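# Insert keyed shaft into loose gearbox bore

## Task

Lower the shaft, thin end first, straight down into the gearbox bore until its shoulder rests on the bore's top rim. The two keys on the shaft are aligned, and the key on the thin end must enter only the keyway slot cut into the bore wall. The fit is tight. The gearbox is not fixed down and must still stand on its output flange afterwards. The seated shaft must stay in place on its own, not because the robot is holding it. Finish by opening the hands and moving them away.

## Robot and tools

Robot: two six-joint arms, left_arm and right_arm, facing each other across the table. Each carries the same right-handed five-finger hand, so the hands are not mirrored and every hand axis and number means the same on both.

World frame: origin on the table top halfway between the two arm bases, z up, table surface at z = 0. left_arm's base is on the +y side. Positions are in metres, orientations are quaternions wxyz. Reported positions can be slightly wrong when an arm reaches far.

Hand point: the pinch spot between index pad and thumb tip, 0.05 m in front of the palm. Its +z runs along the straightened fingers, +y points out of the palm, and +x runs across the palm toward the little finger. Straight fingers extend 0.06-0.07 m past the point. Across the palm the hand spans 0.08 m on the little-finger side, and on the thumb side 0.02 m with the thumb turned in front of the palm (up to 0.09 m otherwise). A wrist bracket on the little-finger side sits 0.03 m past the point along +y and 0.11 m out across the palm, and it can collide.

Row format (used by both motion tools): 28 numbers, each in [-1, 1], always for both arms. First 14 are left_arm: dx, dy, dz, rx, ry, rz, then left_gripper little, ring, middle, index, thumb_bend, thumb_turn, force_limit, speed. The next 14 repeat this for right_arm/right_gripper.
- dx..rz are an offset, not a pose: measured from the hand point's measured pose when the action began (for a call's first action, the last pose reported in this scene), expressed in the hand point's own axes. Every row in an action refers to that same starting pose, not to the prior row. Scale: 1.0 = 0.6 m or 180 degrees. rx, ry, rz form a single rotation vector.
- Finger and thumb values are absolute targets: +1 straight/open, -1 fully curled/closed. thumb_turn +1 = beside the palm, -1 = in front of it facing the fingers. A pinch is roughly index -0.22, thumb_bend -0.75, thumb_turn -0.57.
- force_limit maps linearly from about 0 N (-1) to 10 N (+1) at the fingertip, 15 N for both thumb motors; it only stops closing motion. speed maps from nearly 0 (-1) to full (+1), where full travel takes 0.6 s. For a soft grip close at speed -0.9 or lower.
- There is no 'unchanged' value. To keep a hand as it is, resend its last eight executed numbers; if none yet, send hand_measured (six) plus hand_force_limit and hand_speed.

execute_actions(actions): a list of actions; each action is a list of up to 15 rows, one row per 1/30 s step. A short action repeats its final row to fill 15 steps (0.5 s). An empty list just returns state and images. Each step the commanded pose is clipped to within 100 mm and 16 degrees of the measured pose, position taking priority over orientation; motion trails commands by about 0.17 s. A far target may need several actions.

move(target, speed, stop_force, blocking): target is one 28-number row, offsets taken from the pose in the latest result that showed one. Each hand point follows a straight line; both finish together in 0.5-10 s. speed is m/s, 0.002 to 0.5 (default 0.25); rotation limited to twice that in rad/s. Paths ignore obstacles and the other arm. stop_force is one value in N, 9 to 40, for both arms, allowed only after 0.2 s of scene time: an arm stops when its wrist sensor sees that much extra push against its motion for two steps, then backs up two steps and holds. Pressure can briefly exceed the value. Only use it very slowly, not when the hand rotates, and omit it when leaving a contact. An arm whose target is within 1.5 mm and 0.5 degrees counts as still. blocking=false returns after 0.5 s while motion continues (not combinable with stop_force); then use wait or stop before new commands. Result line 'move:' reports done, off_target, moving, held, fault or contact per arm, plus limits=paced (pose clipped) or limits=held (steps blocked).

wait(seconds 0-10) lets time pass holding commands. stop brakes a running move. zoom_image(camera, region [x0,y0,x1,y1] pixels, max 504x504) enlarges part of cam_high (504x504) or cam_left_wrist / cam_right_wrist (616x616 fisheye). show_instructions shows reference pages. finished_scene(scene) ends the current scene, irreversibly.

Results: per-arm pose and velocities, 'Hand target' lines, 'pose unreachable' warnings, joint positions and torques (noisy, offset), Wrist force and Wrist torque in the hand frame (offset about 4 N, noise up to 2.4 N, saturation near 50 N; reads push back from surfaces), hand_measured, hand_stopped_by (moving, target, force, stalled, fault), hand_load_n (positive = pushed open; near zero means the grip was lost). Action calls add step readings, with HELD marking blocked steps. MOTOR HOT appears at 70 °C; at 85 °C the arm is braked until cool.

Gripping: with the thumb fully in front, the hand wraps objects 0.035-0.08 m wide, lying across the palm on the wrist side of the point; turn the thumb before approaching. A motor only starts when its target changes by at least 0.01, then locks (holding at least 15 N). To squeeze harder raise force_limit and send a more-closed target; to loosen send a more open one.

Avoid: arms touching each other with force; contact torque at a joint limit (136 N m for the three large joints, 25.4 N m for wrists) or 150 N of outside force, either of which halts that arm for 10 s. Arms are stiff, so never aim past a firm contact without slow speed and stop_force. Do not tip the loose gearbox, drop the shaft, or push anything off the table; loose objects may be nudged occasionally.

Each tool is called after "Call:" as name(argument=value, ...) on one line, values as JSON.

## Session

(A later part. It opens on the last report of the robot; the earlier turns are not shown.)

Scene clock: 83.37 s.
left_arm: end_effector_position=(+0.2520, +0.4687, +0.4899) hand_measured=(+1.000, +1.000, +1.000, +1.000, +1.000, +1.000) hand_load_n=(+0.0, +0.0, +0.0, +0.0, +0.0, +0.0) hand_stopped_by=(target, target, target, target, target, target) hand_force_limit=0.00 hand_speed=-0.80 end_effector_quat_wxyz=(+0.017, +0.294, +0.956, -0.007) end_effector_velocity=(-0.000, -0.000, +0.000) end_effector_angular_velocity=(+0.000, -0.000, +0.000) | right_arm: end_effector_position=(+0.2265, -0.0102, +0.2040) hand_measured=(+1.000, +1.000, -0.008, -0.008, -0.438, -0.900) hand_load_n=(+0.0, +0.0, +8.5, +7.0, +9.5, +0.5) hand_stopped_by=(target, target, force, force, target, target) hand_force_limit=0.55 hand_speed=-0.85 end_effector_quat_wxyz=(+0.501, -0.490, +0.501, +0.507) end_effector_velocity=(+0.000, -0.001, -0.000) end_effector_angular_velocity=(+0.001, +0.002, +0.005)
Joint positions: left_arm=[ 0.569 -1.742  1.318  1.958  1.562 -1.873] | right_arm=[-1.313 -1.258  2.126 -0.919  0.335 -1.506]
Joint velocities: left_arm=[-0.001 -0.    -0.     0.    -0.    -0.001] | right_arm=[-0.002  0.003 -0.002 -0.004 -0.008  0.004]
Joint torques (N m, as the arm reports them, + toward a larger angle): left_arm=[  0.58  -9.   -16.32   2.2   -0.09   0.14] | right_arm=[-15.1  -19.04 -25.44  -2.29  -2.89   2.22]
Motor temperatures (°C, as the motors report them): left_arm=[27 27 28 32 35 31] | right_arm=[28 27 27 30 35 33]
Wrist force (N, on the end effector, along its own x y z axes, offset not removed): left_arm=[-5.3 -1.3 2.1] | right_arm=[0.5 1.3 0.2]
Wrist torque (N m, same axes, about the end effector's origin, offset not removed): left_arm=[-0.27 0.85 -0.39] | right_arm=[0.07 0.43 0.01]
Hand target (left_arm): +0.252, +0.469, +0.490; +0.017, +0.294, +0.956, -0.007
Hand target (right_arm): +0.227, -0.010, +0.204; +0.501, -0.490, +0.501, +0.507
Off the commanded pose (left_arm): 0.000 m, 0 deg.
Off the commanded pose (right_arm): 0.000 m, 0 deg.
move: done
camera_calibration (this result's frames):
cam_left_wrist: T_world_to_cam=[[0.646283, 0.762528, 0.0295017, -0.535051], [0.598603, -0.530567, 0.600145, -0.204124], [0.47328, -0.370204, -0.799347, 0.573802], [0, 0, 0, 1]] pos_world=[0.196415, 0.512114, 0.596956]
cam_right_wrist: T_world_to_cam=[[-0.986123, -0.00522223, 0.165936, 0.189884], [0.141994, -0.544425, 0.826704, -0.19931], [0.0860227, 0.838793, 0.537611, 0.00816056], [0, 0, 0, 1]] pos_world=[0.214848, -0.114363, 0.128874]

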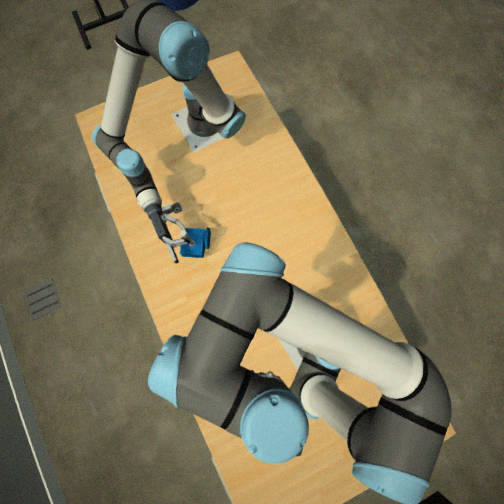

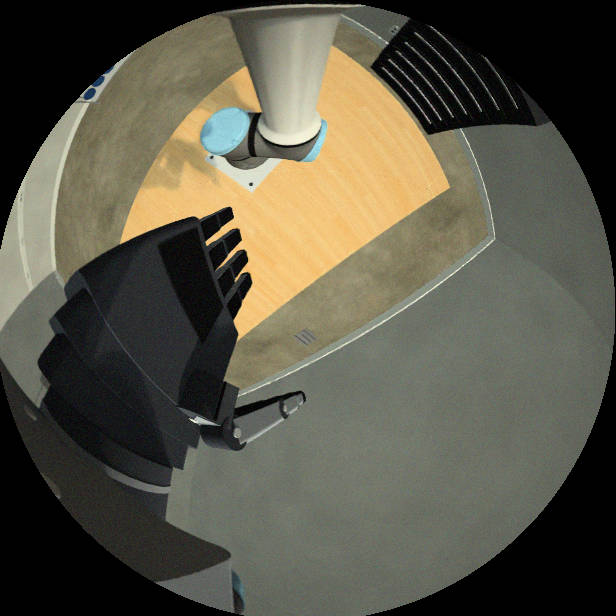

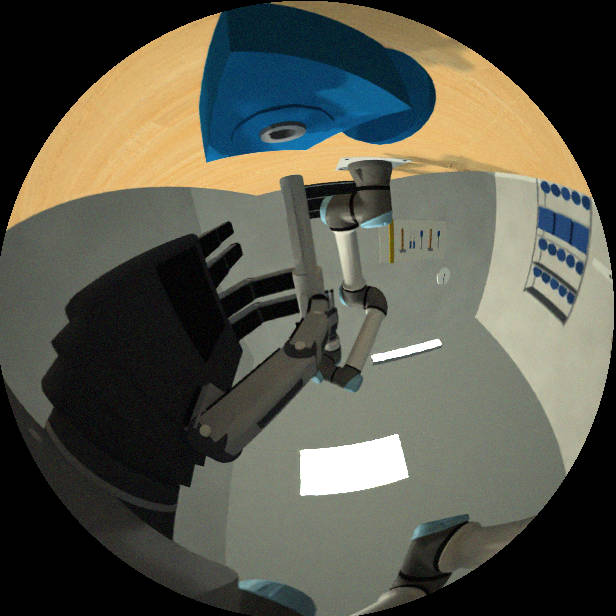

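Call:
move(target=[0,0,0,0,0,0,1,1,1,1,1,1,0,-0.8,0.02,0,0,0,0,0,1,1,-0.4,-0.4,-0.45,-0.9,0.55,-0.85], speed=0.015, stop_force=9)

Call:
zoom_image(camera="cam_right_wrist", region=[220,90,380,250])

Call:
zoom_image(camera="cam_high", region=[150,200,230,280])

Scene clock: 84.63 s.
left_arm: end_effector_position=(+0.2520, +0.4687, +0.4899) hand_measured=(+1.000, +1.000, +1.000, +1.000, +1.000, +1.000) hand_load_n=(+0.0, +0.0, +0.0, +0.0, +0.0, +0.0) hand_stopped_by=(target, target, target, target, target, target) hand_force_limit=0.00 hand_speed=-0.80 end_effector_quat_wxyz=(+0.017, +0.294, +0.956, -0.007) end_effector_velocity=(-0.001, +0.001, +0.000) end_effector_angular_velocity=(+0.000, -0.001, +0.001) | right_arm: end_effector_position=(+0.2263, -0.0100, +0.1920) hand_measured=(+1.000, +1.000, -0.008, -0.008, -0.438, -0.900) hand_load_n=(+0.0, +0.0, +8.5, +7.0, +9.5, +0.5) hand_stopped_by=(target, target, force, force, target, target) hand_force_limit=0.55 hand_speed=-0.85 end_effector_quat_wxyz=(+0.501, -0.490, +0.501, +0.507) end_effector_velocity=(+0.000, -0.000, -0.001) end_effector_angular_velocity=(+0.000, -0.000, -0.001)
Joint positions: left_arm=[ 0.569 -1.742  1.318  1.958  1.562 -1.873] | right_arm=[-1.312 -1.232  2.135 -0.953  0.336 -1.506]
Joint velocities: left_arm=[ 0.    -0.003  0.001  0.001 -0.001 -0.001] | right_arm=[-0.     0.003  0.002 -0.005  0.001  0.   ]
Joint torques (N m, as the arm reports them, + toward a larger angle): left_arm=[  0.12  -9.18 -16.49   2.09  -0.11   0.31] | right_arm=[ 12.16 -18.97  -4.22  -2.09   2.87   1.9 ]
Motor temperatures (°C, as the motors report them): left_arm=[27 27 28 32 35 31] | right_arm=[28 27 27 30 35 33]
Wrist force (N, on the end effector, along its own x y z axes, offset not removed): left_arm=[-5.2 0.8 0.1] | right_arm=[1.6 -0.6 -2.2]
Wrist torque (N m, same axes, about the end effector's origin, offset not removed): left_arm=[-0.07 0.90 -0.21] | right_arm=[-0.03 0.36 0.10]
Hand target (left_arm): +0.252, +0.469, +0.490; +0.017, +0.294, +0.956, -0.007
Hand target (right_arm): +0.226, -0.010, +0.192; +0.501, -0.490, +0.501, +0.507
Off the commanded pose (left_arm): 0.000 m, 0 deg.
Off the commanded pose (right_arm): 0.000 m, 0 deg.
move: done
camera_calibration (this result's frames):
cam_left_wrist: T_world_to_cam=[[0.646283, 0.762528, 0.0295015, -0.535051], [0.598603, -0.530566, 0.600145, -0.204124], [0.47328, -0.370204, -0.799347, 0.573802], [0, 0, 0, 1]] pos_world=[0.196415, 0.512114, 0.596956]
cam_right_wrist: T_world_to_cam=[[-0.986154, -0.00520401, 0.165753, 0.191734], [0.141833, -0.544395, 0.826751, -0.18929], [0.0859327, 0.838813, 0.537596, 0.0144416], [0, 0, 0, 1]] pos_world=[0.214686, -0.114164, 0.116951]

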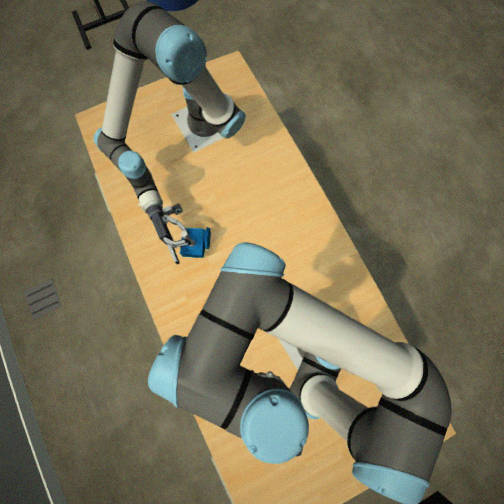

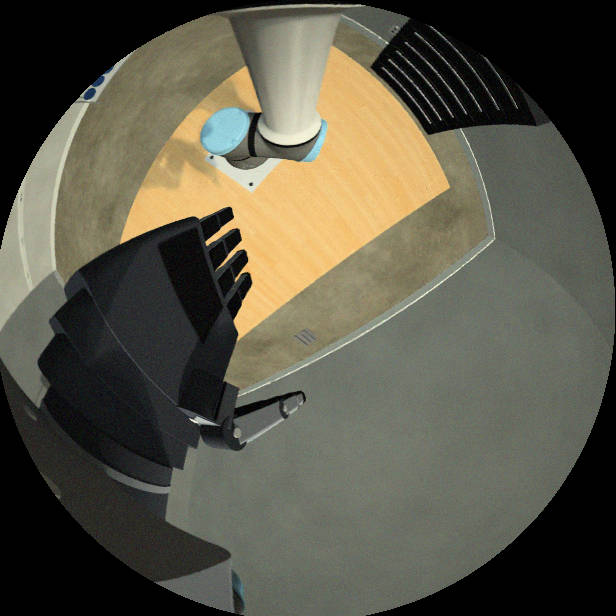

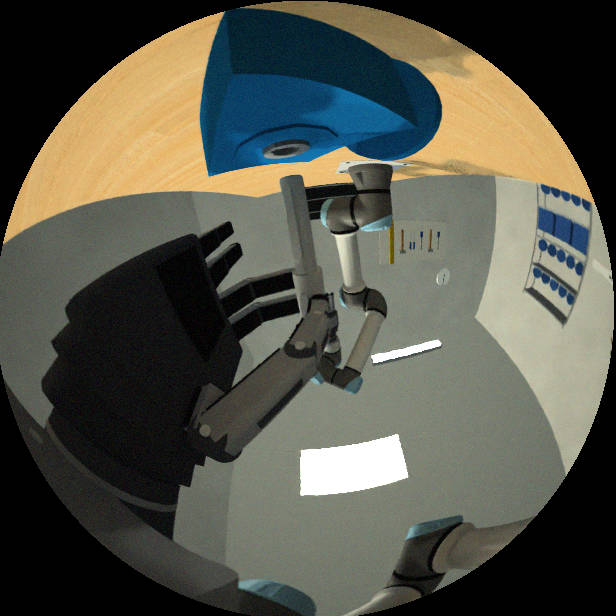

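Region (220, 90, 380, 250) of cam_right_wrist's 616x616 image, scaled by 3.150, with more detail than that image has.

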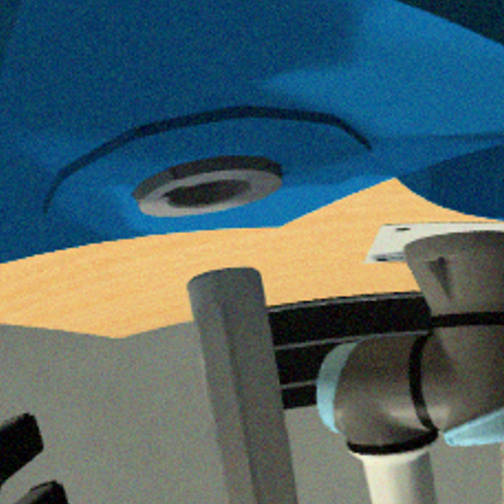

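Region (150, 200, 230, 280) of cam_high's 504x504 image, scaled by 6.300, with more detail than that image has.

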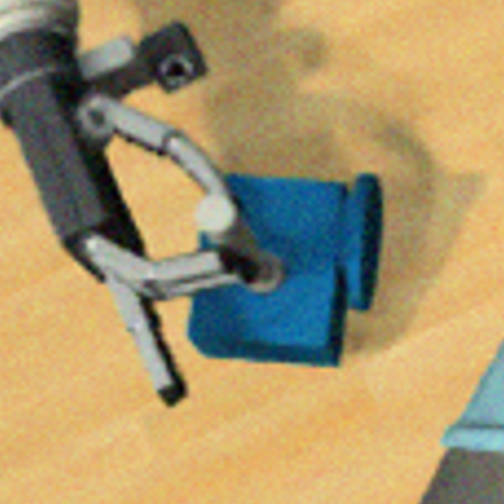

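Call:
move(target=[0,0,0,0,0,0,1,1,1,1,1,1,0,-0.8,0.024,0,0,0,0,0,1,1,-0.4,-0.4,-0.45,-0.9,0.55,-0.85], speed=0.015, stop_force=9)

Call:
zoom_image(camera="cam_right_wrist", region=[250,140,330,220])

Call:
zoom_image(camera="cam_high", region=[170,220,210,260])

Scene clock: 86.03 s.
left_arm: end_effector_position=(+0.2520, +0.4687, +0.4899) hand_measured=(+1.000, +1.000, +1.000, +1.000, +1.000, +1.000) hand_load_n=(+0.0, +0.0, +0.0, +0.0, +0.0, +0.0) hand_stopped_by=(target, target, target, target, target, target) hand_force_limit=0.00 hand_speed=-0.80 end_effector_quat_wxyz=(+0.017, +0.294, +0.956, -0.007) end_effector_velocity=(+0.001, -0.001, -0.000) end_effector_angular_velocity=(+0.001, +0.000, +0.000) | right_arm: end_effector_position=(+0.2261, -0.0097, +0.1777) hand_measured=(+1.000, +1.000, -0.008, -0.008, -0.438, -0.900) hand_load_n=(+0.0, +0.0, +8.5, +7.0, +9.5, +0.5) hand_stopped_by=(target, target, force, force, target, target) hand_force_limit=0.55 hand_speed=-0.85 end_effector_quat_wxyz=(+0.501, -0.490, +0.501, +0.507) end_effector_velocity=(-0.000, +0.000, -0.001) end_effector_angular_velocity=(-0.000, +0.001, +0.000)
Joint positions: left_arm=[ 0.569 -1.742  1.318  1.958  1.562 -1.873] | right_arm=[-1.312 -1.201  2.143 -0.993  0.336 -1.507]
Joint velocities: left_arm=[-0.     0.001  0.    -0.001 -0.    -0.   ] | right_arm=[ 0.     0.003  0.001 -0.003  0.     0.001]
Joint torques (N m, as the arm reports them, + toward a larger angle): left_arm=[  0.34  -8.71 -16.58   2.19  -0.06   0.26] | right_arm=[ 12.09 -21.06  -3.83  -1.91   2.9    2.16]
Motor temperatures (°C, as the motors report them): left_arm=[27 27 28 32 35 31] | right_arm=[28 27 27 30 35 33]
Wrist force (N, on the end effector, along its own x y z axes, offset not removed): left_arm=[-5.0 -0.3 -0.1] | right_arm=[2.6 -1.1 2.0]
Wrist torque (N m, same axes, about the end effector's origin, offset not removed): left_arm=[0.00 0.69 -0.19] | right_arm=[-0.19 0.03 0.06]
Hand target (left_arm): +0.252, +0.469, +0.490; +0.017, +0.294, +0.956, -0.007
Hand target (right_arm): +0.226, -0.010, +0.178; +0.501, -0.490, +0.501, +0.507
Off the commanded pose (left_arm): 0.000 m, 0 deg.
Off the commanded pose (right_arm): 0.000 m, 0 deg.
move: done
camera_calibration (this result's frames):
cam_left_wrist: T_world_to_cam=[[0.646283, 0.762528, 0.0295014, -0.535051], [0.598603, -0.530566, 0.600145, -0.204124], [0.47328, -0.370204, -0.799347, 0.573802], [0, 0, 0, 1]] pos_world=[0.196415, 0.512114, 0.596956]
cam_right_wrist: T_world_to_cam=[[-0.986186, -0.00519369, 0.165558, 0.193941], [0.141668, -0.544363, 0.826801, -0.177255], [0.0858295, 0.838834, 0.537579, 0.0219816], [0, 0, 0, 1]] pos_world=[0.214487, -0.113922, 0.102629]

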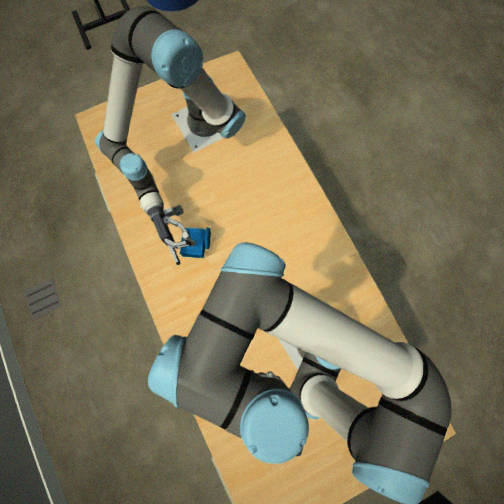

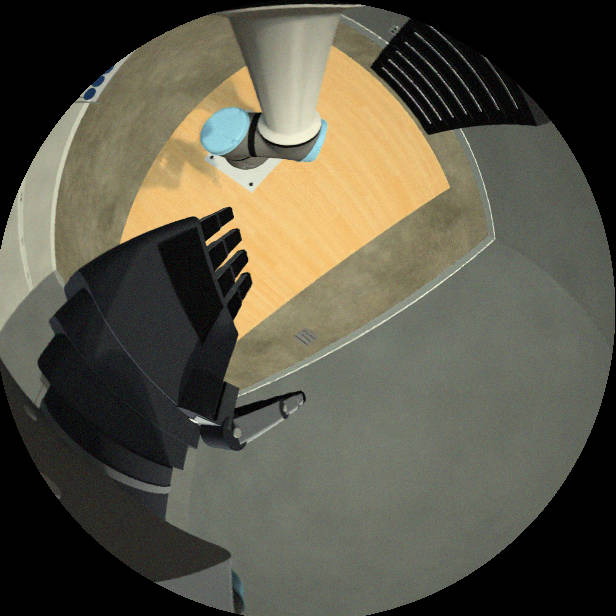

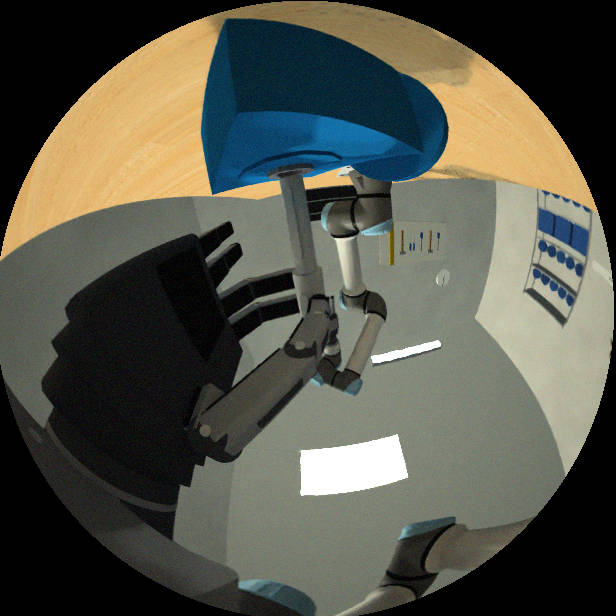

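Region (250, 140, 330, 220) of cam_right_wrist's 616x616 image, scaled by 6.300, with more detail than that image has.

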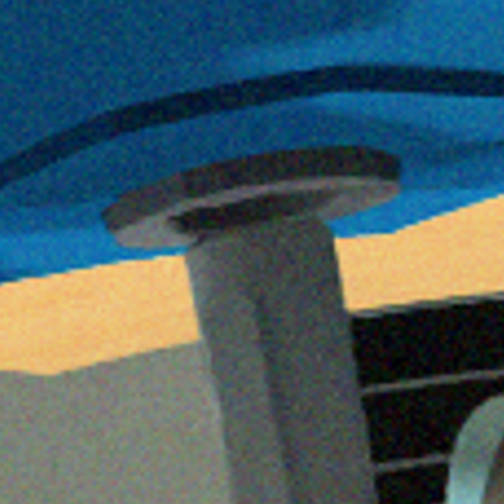

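Region (170, 220, 210, 260) of cam_high's 504x504 image, scaled by 12.600, with more detail than that image has.

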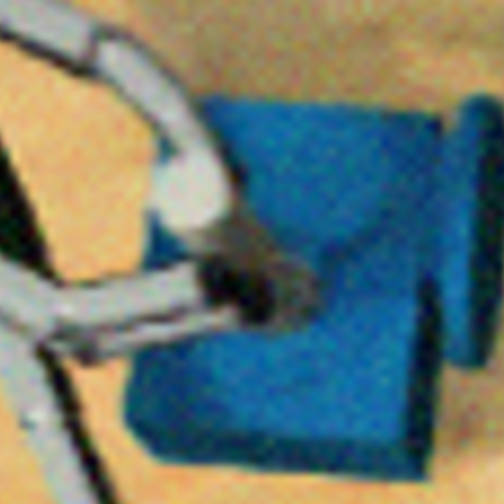

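Call:
move(target=[0,0,0,0,0,0,1,1,1,1,1,1,0,-0.8,0.022,0,0,0,0,0,1,1,-0.4,-0.4,-0.45,-0.9,0.55,-0.85], speed=0.006, stop_force=9)

Call:
zoom_image(camera="cam_right_wrist", region=[250,140,330,220])

Scene clock: 86.67 s.
left_arm: end_effector_position=(+0.2520, +0.4687, +0.4899) hand_measured=(+1.000, +1.000, +1.000, +1.000, +1.000, +1.000) hand_load_n=(+0.0, +0.0, +0.0, +0.0, +0.0, +0.0) hand_stopped_by=(target, target, target, target, target, target) hand_force_limit=0.00 hand_speed=-0.80 end_effector_quat_wxyz=(+0.017, +0.294, +0.956, -0.007) end_effector_velocity=(-0.000, +0.000, +0.001) end_effector_angular_velocity=(-0.001, -0.001, -0.001) | right_arm: end_effector_position=(+0.2260, -0.0097, +0.1767) hand_measured=(+1.000, +1.000, -0.008, -0.008, -0.438, -0.900) hand_load_n=(+0.0, +0.0, +8.0, +6.5, +10.0, +3.5) hand_stopped_by=(target, target, force, force, target, target) hand_force_limit=0.55 hand_speed=-0.85 end_effector_quat_wxyz=(+0.501, -0.490, +0.501, +0.507) end_effector_velocity=(+0.000, -0.000, +0.002) end_effector_angular_velocity=(+0.000, -0.001, -0.001)
Joint positions: left_arm=[ 0.569 -1.742  1.318  1.958  1.562 -1.873] | right_arm=[-1.311 -1.198  2.144 -0.996  0.336 -1.506]
Joint velocities: left_arm=[ 0.    -0.    -0.002  0.001 -0.     0.001] | right_arm=[-0.    -0.004 -0.001  0.004  0.    -0.   ]
Joint torques (N m, as the arm reports them, + toward a larger angle): left_arm=[  0.25  -8.57 -16.53   2.04  -0.11   0.25] | right_arm=[ 10.24 -32.85 -16.2    0.82   2.52  -0.8 ]
Motor temperatures (°C, as the motors report them): left_arm=[27 27 28 32 35 31] | right_arm=[28 27 27 30 35 33]
Wrist force (N, on the end effector, along its own x y z axes, offset not removed): left_arm=[-2.6 2.4 2.4] | right_arm=[-4.1 -1.2 0.1]
Wrist torque (N m, same axes, about the end effector's origin, offset not removed): left_arm=[0.15 0.33 0.09] | right_arm=[-0.19 0.42 -0.08]
Hand target (left_arm): +0.252, +0.469, +0.490; +0.017, +0.294, +0.956, -0.007
Hand target (right_arm): +0.226, -0.010, +0.177; +0.501, -0.490, +0.501, +0.507
Off the commanded pose (left_arm): 0.000 m, 0 deg.
Off the commanded pose (right_arm): 0.012 m, 0 deg.
move: contact (right_arm)
camera_calibration (this result's frames):
cam_left_wrist: T_world_to_cam=[[0.646283, 0.762528, 0.0295014, -0.535051], [0.598603, -0.530567, 0.600145, -0.204124], [0.47328, -0.370204, -0.799347, 0.573802], [0, 0, 0, 1]] pos_world=[0.196415, 0.512114, 0.596956]
cam_right_wrist: T_world_to_cam=[[-0.986107, -0.00519542, 0.166027, 0.193931], [0.142068, -0.544304, 0.826771, -0.176486], [0.0860739, 0.838872, 0.53748, 0.0224934], [0, 0, 0, 1]] pos_world=[0.214374, -0.113923, 0.101625]

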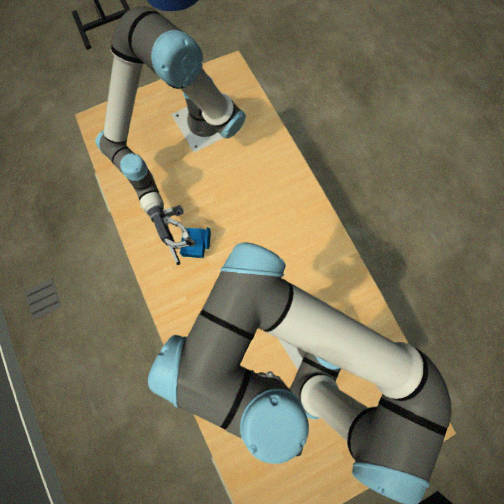

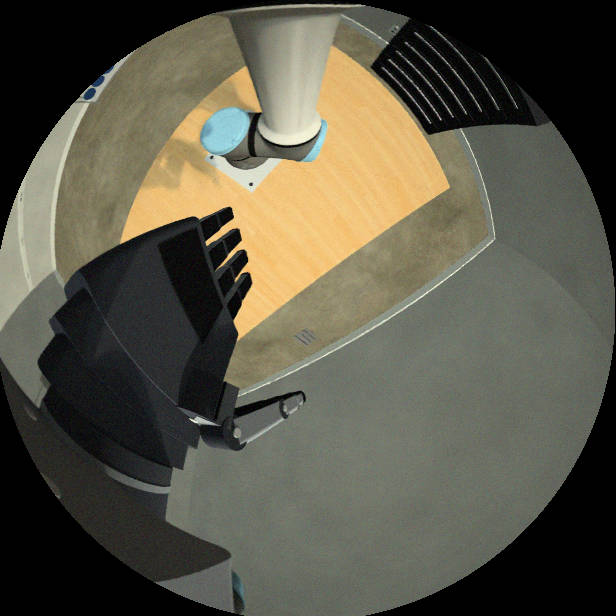

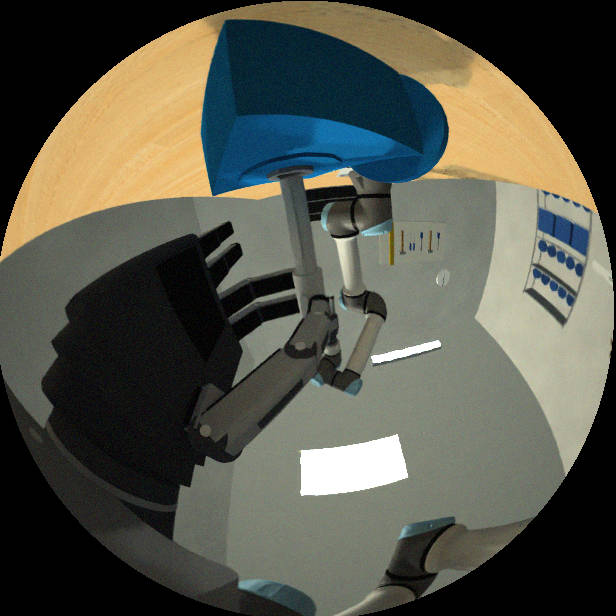

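Region (250, 140, 330, 220) of cam_right_wrist's 616x616 image, scaled by 6.300, with more detail than that image has.

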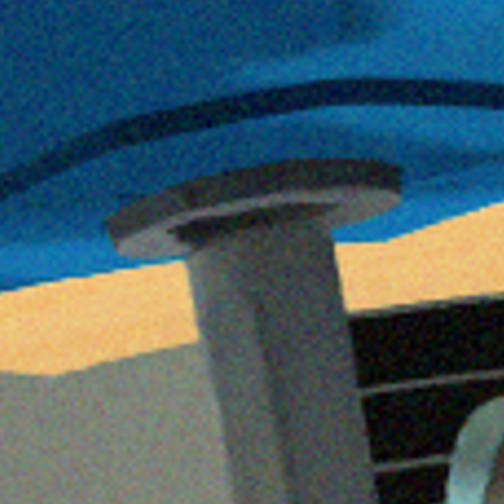

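Call:
move(target=[0,0,0,0,0,0,1,1,1,1,1,1,0,-0.8,-0.0015,-0.001,-0.011,0,0,0,1,1,-0.4,-0.4,-0.45,-0.9,0.55,-0.85], speed=0.01)

Call:
zoom_image(camera="cam_right_wrist", region=[250,140,330,220])

Call:
move(target=[0,0,0,0,0,0,1,1,1,1,1,1,0,-0.8,0.02,0,0,0,0,0,1,1,-0.4,-0.4,-0.45,-0.9,0.55,-0.85], speed=0.005, stop_force=9)

Call:
zoom_image(camera="cam_right_wrist", region=[250,140,330,220])

Scene clock: 87.77 s.
left_arm: end_effector_position=(+0.2520, +0.4687, +0.4899) hand_measured=(+1.000, +1.000, +1.000, +1.000, +1.000, +1.000) hand_load_n=(+0.0, +0.0, +0.0, +0.0, +0.0, +0.0) hand_stopped_by=(target, target, target, target, target, target) hand_force_limit=0.00 hand_speed=-0.80 end_effector_quat_wxyz=(+0.017, +0.294, +0.956, -0.007) end_effector_velocity=(-0.000, +0.000, +0.000) end_effector_angular_velocity=(-0.001, +0.000, +0.002) | right_arm: end_effector_position=(+0.2266, -0.0162, +0.1775) hand_measured=(+1.000, +1.000, -0.008, -0.008, -0.438, -0.900) hand_load_n=(+0.0, +0.0, +9.0, +6.0, +9.5, +2.0) hand_stopped_by=(target, target, force, force, target, target) hand_force_limit=0.55 hand_speed=-0.85 end_effector_quat_wxyz=(+0.501, -0.490, +0.501, +0.507) end_effector_velocity=(+0.000, -0.001, +0.000) end_effector_angular_velocity=(+0.000, -0.000, +0.000)
Joint positions: left_arm=[ 0.569 -1.742  1.318  1.958  1.562 -1.873] | right_arm=[-1.328 -1.207  2.155 -1.001  0.32  -1.504]
Joint velocities: left_arm=[ 0.001 -0.    -0.001  0.001  0.001 -0.001] | right_arm=[-0.003 -0.002  0.002 -0.002 -0.003  0.001]
Joint torques (N m, as the arm reports them, + toward a larger angle): left_arm=[  0.47  -8.51 -16.55   2.25  -0.02   0.31] | right_arm=[-14.5  -33.08  -3.42  -2.06  -2.94   2.07]
Motor temperatures (°C, as the motors report them): left_arm=[27 27 28 32 35 31] | right_arm=[28 27 27 30 35 33]
Wrist force (N, on the end effector, along its own x y z axes, offset not removed): left_arm=[-7.4 -0.6 2.6] | right_arm=[-0.1 -3.1 1.0]
Wrist torque (N m, same axes, about the end effector's origin, offset not removed): left_arm=[-0.18 1.04 -0.33] | right_arm=[-0.61 0.41 -0.01]
Hand target (left_arm): +0.252, +0.469, +0.490; +0.017, +0.294, +0.956, -0.007
Hand target (right_arm): +0.227, -0.016, +0.177; +0.501, -0.490, +0.501, +0.507
Off the commanded pose (left_arm): 0.000 m, 0 deg.
Off the commanded pose (right_arm): 0.000 m, 0 deg.
move: done
camera_calibration (this result's frames):
cam_left_wrist: T_world_to_cam=[[0.646283, 0.762528, 0.0295015, -0.535051], [0.598603, -0.530566, 0.600145, -0.204124], [0.47328, -0.370203, -0.799347, 0.573802], [0, 0, 0, 1]] pos_world=[0.196415, 0.512114, 0.596956]
cam_right_wrist: T_world_to_cam=[[-0.986107, -0.00519395, 0.166029, 0.194331], [0.142068, -0.544308, 0.826768, -0.180759], [0.0860769, 0.838869, 0.537484, 0.0274996], [0, 0, 0, 1]] pos_world=[0.214944, -0.120448, 0.1024]

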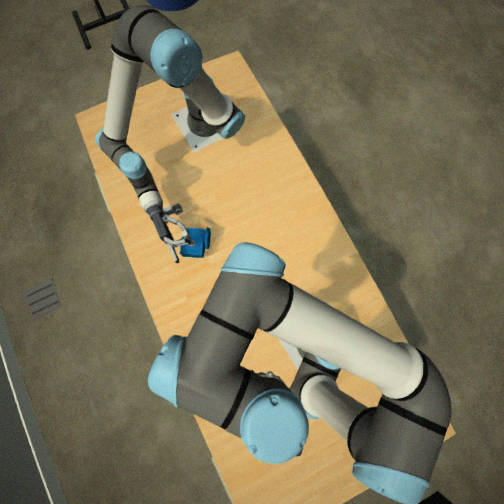

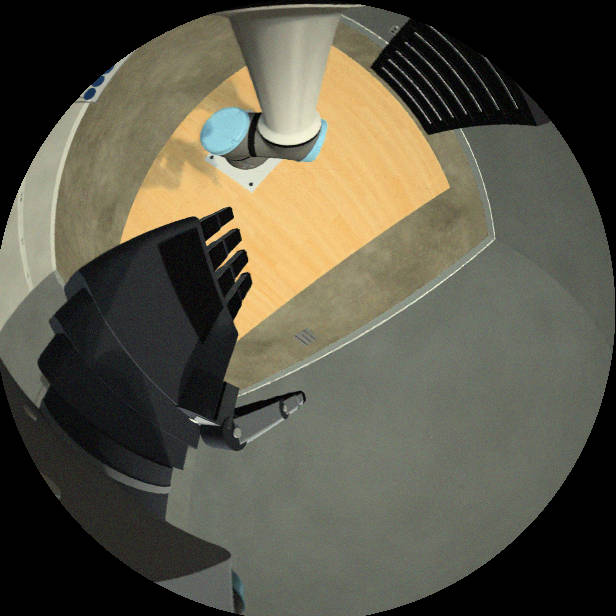

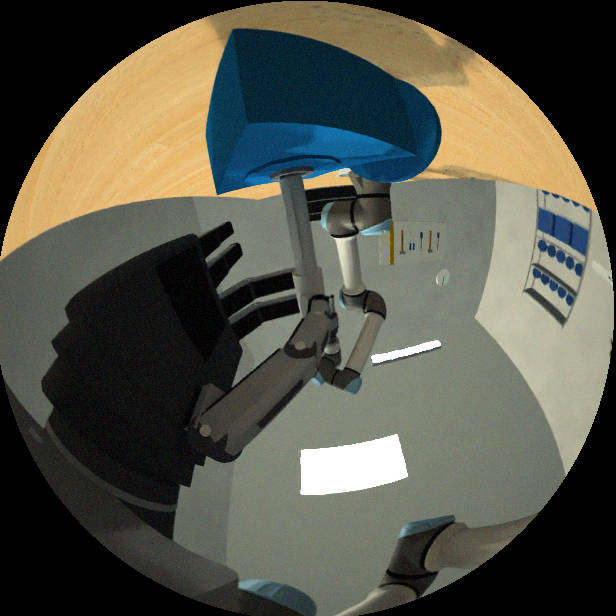

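Region (250, 140, 330, 220) of cam_right_wrist's 616x616 image, scaled by 6.300, with more detail than that image has.

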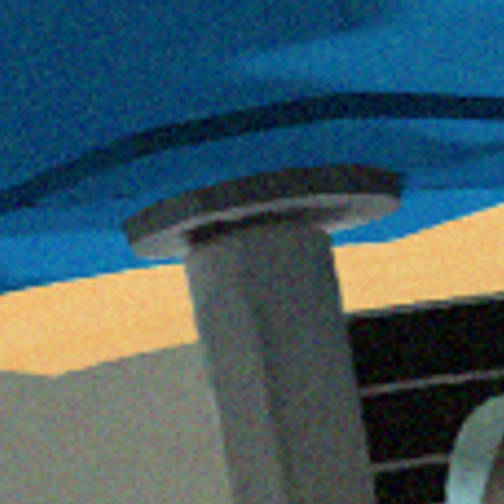

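Scene clock: 88.33 s.
left_arm: end_effector_position=(+0.2520, +0.4687, +0.4899) hand_measured=(+1.000, +1.000, +1.000, +1.000, +1.000, +1.000) hand_load_n=(+0.0, +0.0, +0.0, +0.0, +0.0, +0.0) hand_stopped_by=(target, target, target, target, target, target) hand_force_limit=0.00 hand_speed=-0.80 end_effector_quat_wxyz=(+0.017, +0.294, +0.956, -0.007) end_effector_velocity=(+0.000, +0.000, +0.001) end_effector_angular_velocity=(-0.001, -0.002, +0.001) | right_arm: end_effector_position=(+0.2265, -0.0163, +0.1764) hand_measured=(+1.000, +1.000, -0.008, -0.008, -0.438, -0.900) hand_load_n=(+0.0, +0.0, +9.0, +6.0, +10.0, +4.0) hand_stopped_by=(target, target, force, force, target, target) hand_force_limit=0.55 hand_speed=-0.85 end_effector_quat_wxyz=(+0.501, -0.490, +0.501, +0.507) end_effector_velocity=(-0.000, -0.000, +0.001) end_effector_angular_velocity=(-0.001, +0.002, -0.001)
Joint positions: left_arm=[ 0.569 -1.742  1.318  1.958  1.562 -1.873] | right_arm=[-1.328 -1.204  2.155 -1.004  0.32  -1.504]
Joint velocities: left_arm=[-0.     0.    -0.002  0.    -0.002 -0.001] | right_arm=[-0.001 -0.004 -0.     0.005 -0.     0.   ]
Joint torques (N m, as the arm reports them, + toward a larger angle): left_arm=[  0.5   -8.73 -16.49   2.11   0.05   0.31] | right_arm=[ -4.22 -32.49 -12.34   0.77   2.08  -1.23]
Motor temperatures (°C, as the motors report them): left_arm=[27 27 28 32 35 31] | right_arm=[28 27 27 30 35 33]
Wrist force (N, on the end effector, along its own x y z axes, offset not removed): left_arm=[-2.1 -0.1 1.2] | right_arm=[-1.4 0.7 2.8]
Wrist torque (N m, same axes, about the end effector's origin, offset not removed): left_arm=[0.01 0.17 -0.18] | right_arm=[-0.23 -0.11 0.45]
Hand target (left_arm): +0.252, +0.469, +0.490; +0.017, +0.294, +0.956, -0.007
Hand target (right_arm): +0.227, -0.016, +0.177; +0.501, -0.490, +0.501, +0.507
Off the commanded pose (left_arm): 0.000 m, 0 deg.
Off the commanded pose (right_arm): 0.011 m, 0 deg.
move: contact (right_arm)
camera_calibration (this result's frames):
cam_left_wrist: T_world_to_cam=[[0.646283, 0.762528, 0.0295014, -0.535051], [0.598602, -0.530567, 0.600145, -0.204124], [0.47328, -0.370204, -0.799347, 0.573802], [0, 0, 0, 1]] pos_world=[0.196415, 0.512114, 0.596956]
cam_right_wrist: T_world_to_cam=[[-0.986072, -0.00518354, 0.166237, 0.194442], [0.142242, -0.544255, 0.826773, -0.179934], [0.0861895, 0.838904, 0.537412, 0.0281091], [0, 0, 0, 1]] pos_world=[0.214905, -0.120503, 0.101335]

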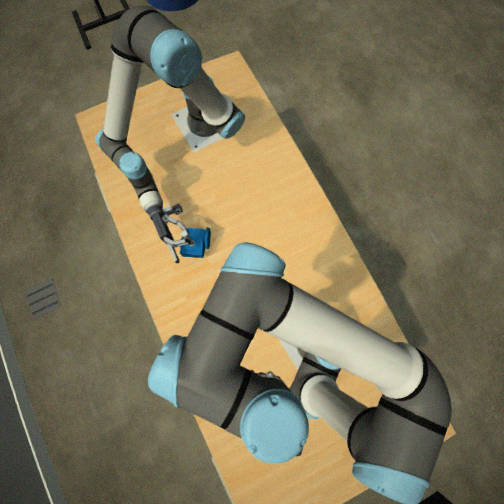

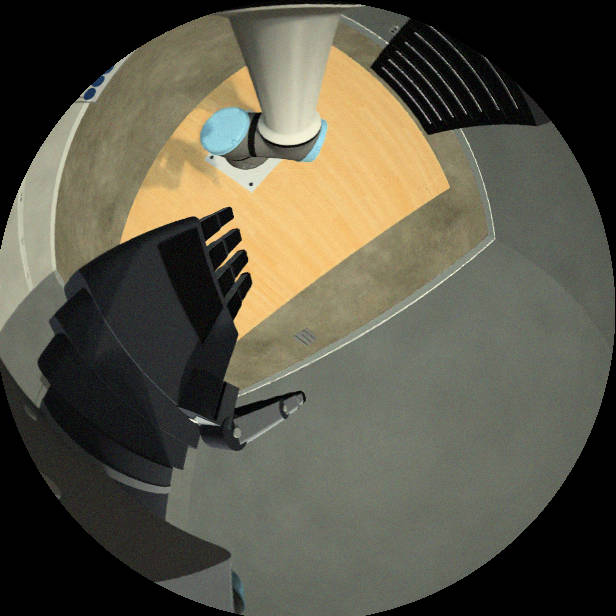

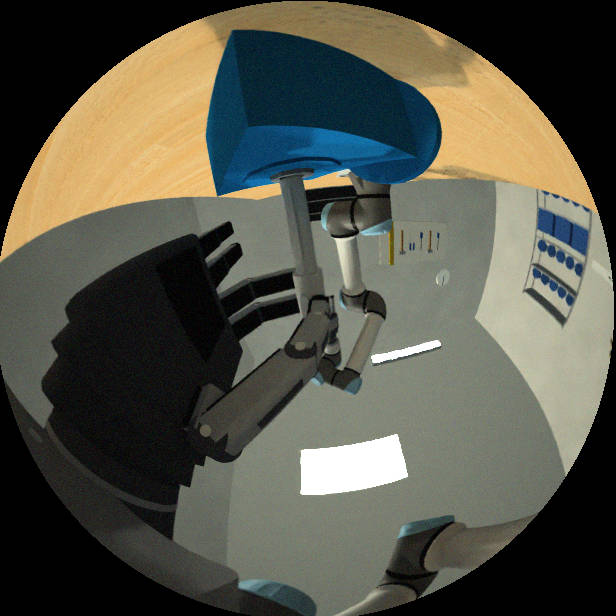

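Region (250, 140, 330, 220) of cam_right_wrist's 616x616 image, scaled by 6.300, with more detail than that image has.

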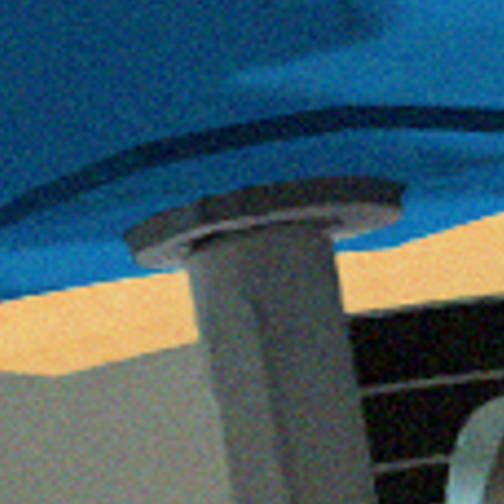

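Call:
move(target=[0,0,0,0,0,0,1,1,1,1,1,1,0,-0.8,-0.001,0.0012,-0.004,0,0,0,1,1,-0.4,-0.4,-0.45,-0.9,0.55,-0.85], speed=0.01)

Call:
move(target=[0,0,0,0,0,0,1,1,1,1,1,1,0,-0.8,0.02,0,0,0,0,0,1,1,-0.4,-0.4,-0.45,-0.9,0.55,-0.85], speed=0.005, stop_force=9)

Call:
zoom_image(camera="cam_right_wrist", region=[250,140,330,220])

Scene clock: 89.20 s.
left_arm: end_effector_position=(+0.2520, +0.4687, +0.4899) hand_measured=(+1.000, +1.000, +1.000, +1.000, +1.000, +1.000) hand_load_n=(+0.0, +0.0, +0.0, +0.0, +0.0, +0.0) hand_stopped_by=(target, target, target, target, target, target) hand_force_limit=0.00 hand_speed=-0.80 end_effector_quat_wxyz=(+0.017, +0.294, +0.956, -0.007) end_effector_velocity=(-0.000, +0.000, +0.001) end_effector_angular_velocity=(-0.003, -0.002, -0.001) | right_arm: end_effector_position=(+0.2258, -0.0187, +0.1770) hand_measured=(+1.000, +1.000, -0.008, -0.008, -0.438, -0.900) hand_load_n=(+0.0, +0.0, +9.5, +5.5, +9.5, +3.0) hand_stopped_by=(target, target, force, force, target, target) hand_force_limit=0.55 hand_speed=-0.85 end_effector_quat_wxyz=(+0.501, -0.490, +0.501, +0.507) end_effector_velocity=(+0.000, -0.001, +0.000) end_effector_angular_velocity=(+0.001, -0.002, -0.000)
Joint positions: left_arm=[ 0.569 -1.742  1.318  1.958  1.562 -1.873] | right_arm=[-1.333 -1.209  2.161 -1.005  0.315 -1.503]
Joint velocities: left_arm=[ 0.    -0.001 -0.002  0.     0.001  0.001] | right_arm=[-0.002 -0.001  0.001 -0.002 -0.001  0.   ]
Joint torques (N m, as the arm reports them, + toward a larger angle): left_arm=[  0.3   -8.69 -17.35   2.11  -0.05   0.17] | right_arm=[-14.19 -33.14  -3.5   -2.02  -2.83   2.09]
Motor temperatures (°C, as the motors report them): left_arm=[27 27 28 32 35 31] | right_arm=[28 27 27 30 35 33]
Wrist force (N, on the end effector, along its own x y z axes, offset not removed): left_arm=[-4.7 1.9 2.2] | right_arm=[2.5 -3.6 1.2]
Wrist torque (N m, same axes, about the end effector's origin, offset not removed): left_arm=[0.07 0.61 -0.20] | right_arm=[-0.70 0.14 -0.09]
Hand target (left_arm): +0.252, +0.469, +0.490; +0.017, +0.294, +0.956, -0.007
Hand target (right_arm): +0.226, -0.019, +0.177; +0.501, -0.490, +0.501, +0.507
Off the commanded pose (left_arm): 0.000 m, 0 deg.
Off the commanded pose (right_arm): 0.000 m, 0 deg.
move: done
camera_calibration (this result's frames):
cam_left_wrist: T_world_to_cam=[[0.646283, 0.762528, 0.0295014, -0.535051], [0.598602, -0.530567, 0.600145, -0.204124], [0.47328, -0.370204, -0.799347, 0.573802], [0, 0, 0, 1]] pos_world=[0.196415, 0.512114, 0.596956]
cam_right_wrist: T_world_to_cam=[[-0.986072, -0.00519, 0.166236, 0.193633], [0.142245, -0.544253, 0.826774, -0.181583], [0.0861834, 0.838905, 0.537411, 0.0298467], [0, 0, 0, 1]] pos_world=[0.214193, -0.12286, 0.101899]

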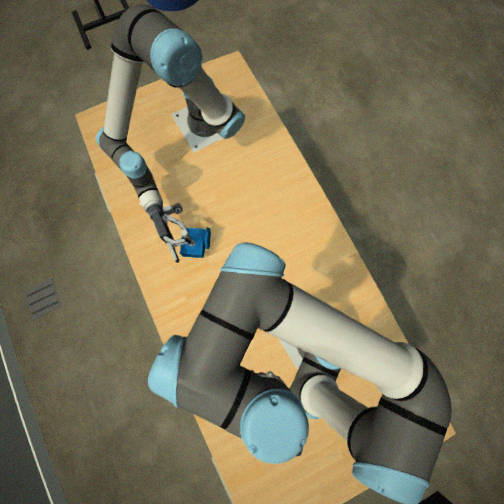

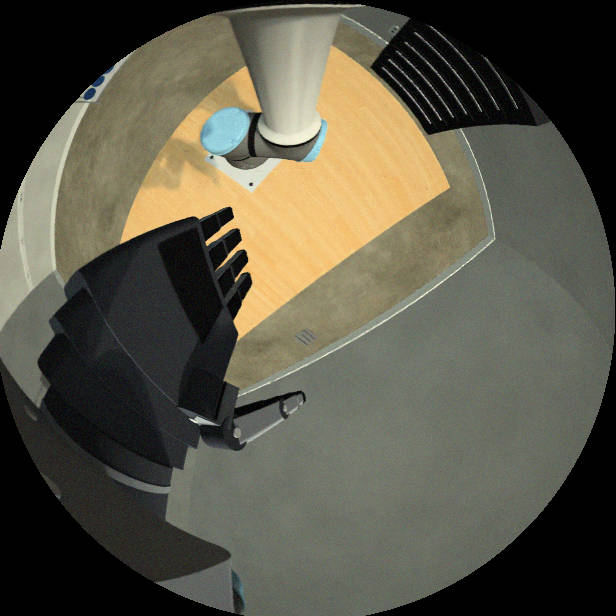

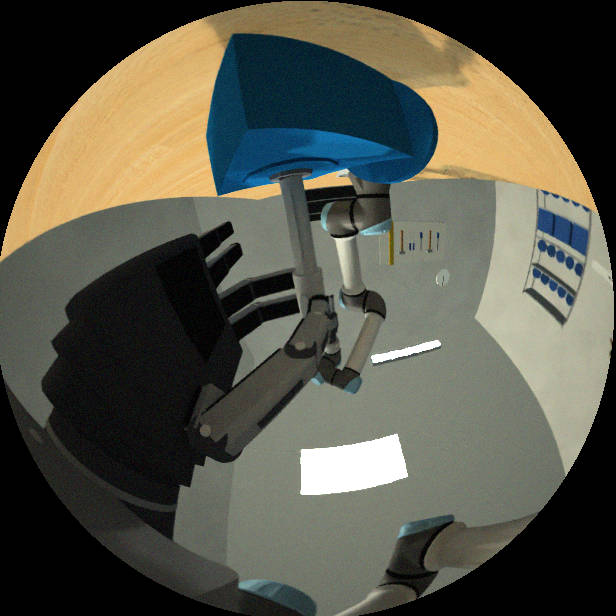

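Scene clock: 90.43 s.
left_arm: end_effector_position=(+0.2520, +0.4687, +0.4899) hand_measured=(+1.000, +1.000, +1.000, +1.000, +1.000, +1.000) hand_load_n=(+0.0, +0.0, +0.0, +0.0, +0.0, +0.0) hand_stopped_by=(target, target, target, target, target, target) hand_force_limit=0.00 hand_speed=-0.80 end_effector_quat_wxyz=(+0.017, +0.294, +0.956, -0.007) end_effector_velocity=(-0.000, +0.000, -0.000) end_effector_angular_velocity=(+0.000, +0.001, +0.000) | right_arm: end_effector_position=(+0.2257, -0.0186, +0.1726) hand_measured=(+1.000, +1.000, -0.006, -0.008, -0.438, -0.900) hand_load_n=(+0.0, +0.0, +10.5, +5.5, +9.5, +4.0) hand_stopped_by=(target, target, force, force, target, target) hand_force_limit=0.55 hand_speed=-0.85 end_effector_quat_wxyz=(+0.501, -0.490, +0.501, +0.507) end_effector_velocity=(+0.000, -0.000, +0.001) end_effector_angular_velocity=(-0.000, +0.001, -0.002)
Joint positions: left_arm=[ 0.569 -1.742  1.318  1.958  1.562 -1.873] | right_arm=[-1.333 -1.199  2.163 -1.017  0.315 -1.503]
Joint velocities: left_arm=[ 0.001  0.     0.001 -0.     0.001  0.001] | right_arm=[-0.    -0.004  0.     0.004  0.002  0.   ]
Joint torques (N m, as the arm reports them, + toward a larger angle): left_arm=[  0.    -8.65 -16.65   2.07  -0.08   0.29] | right_arm=[  6.85 -31.74 -12.4    1.05   2.11  -1.13]
Motor temperatures (°C, as the motors report them): left_arm=[27 27 28 32 35 31] | right_arm=[28 27 27 30 35 33]
Wrist force (N, on the end effector, along its own x y z axes, offset not removed): left_arm=[0.7 -2.0 0.8] | right_arm=[-4.5 -2.0 3.0]
Wrist torque (N m, same axes, about the end effector's origin, offset not removed): left_arm=[-0.28 -0.30 -0.23] | right_arm=[-0.44 0.10 0.02]
Hand target (left_arm): +0.252, +0.469, +0.490; +0.017, +0.294, +0.956, -0.007
Hand target (right_arm): +0.226, -0.019, +0.173; +0.501, -0.490, +0.501, +0.507
Off the commanded pose (left_arm): 0.000 m, 0 deg.
Off the commanded pose (right_arm): 0.008 m, 0 deg.
move: contact (right_arm)
camera_calibration (this result's frames):
cam_left_wrist: T_world_to_cam=[[0.646283, 0.762528, 0.0295016, -0.535051], [0.598603, -0.530566, 0.600145, -0.204124], [0.47328, -0.370204, -0.799347, 0.573802], [0, 0, 0, 1]] pos_world=[0.196415, 0.512114, 0.596956]
cam_right_wrist: T_world_to_cam=[[-0.986045, -0.00508854, 0.166401, 0.19425], [0.142334, -0.544201, 0.826793, -0.177943], [0.0863483, 0.83894, 0.537331, 0.032145], [0, 0, 0, 1]] pos_world=[0.214091, -0.122816, 0.0975263]

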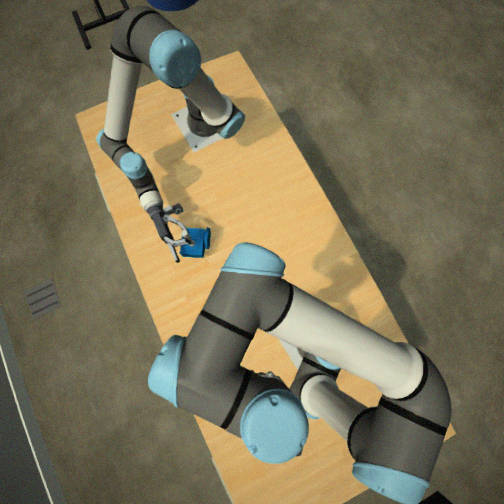

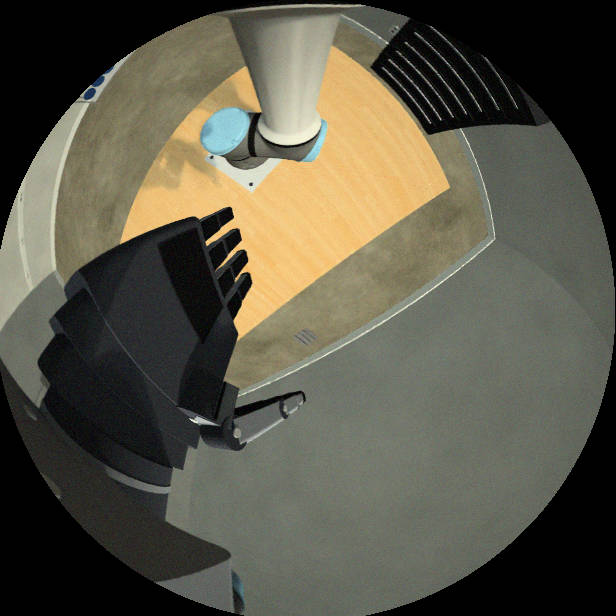

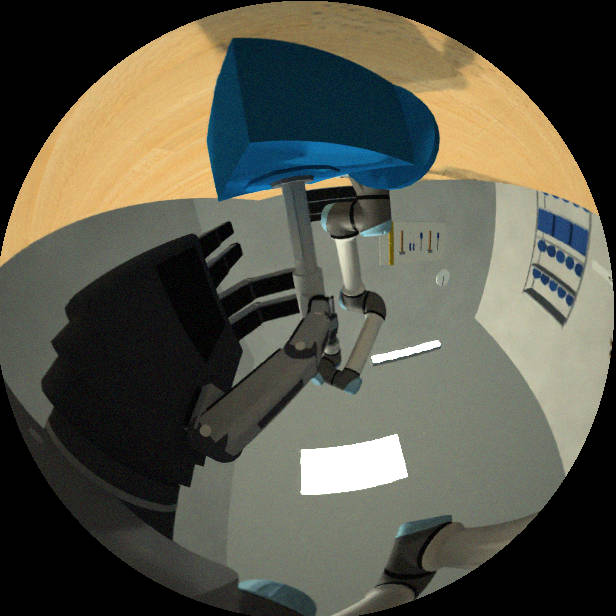

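Region (250, 140, 330, 220) of cam_right_wrist's 616x616 image, scaled by 6.300, with more detail than that image has.

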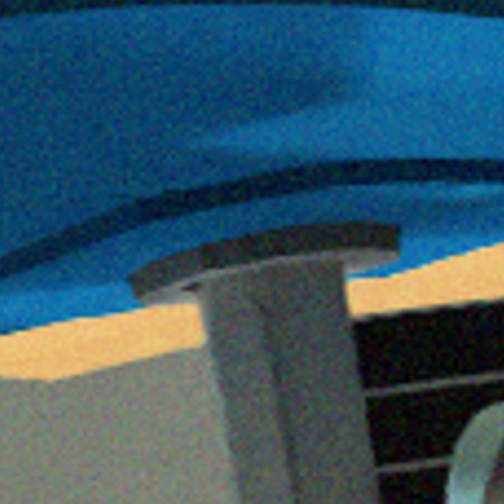

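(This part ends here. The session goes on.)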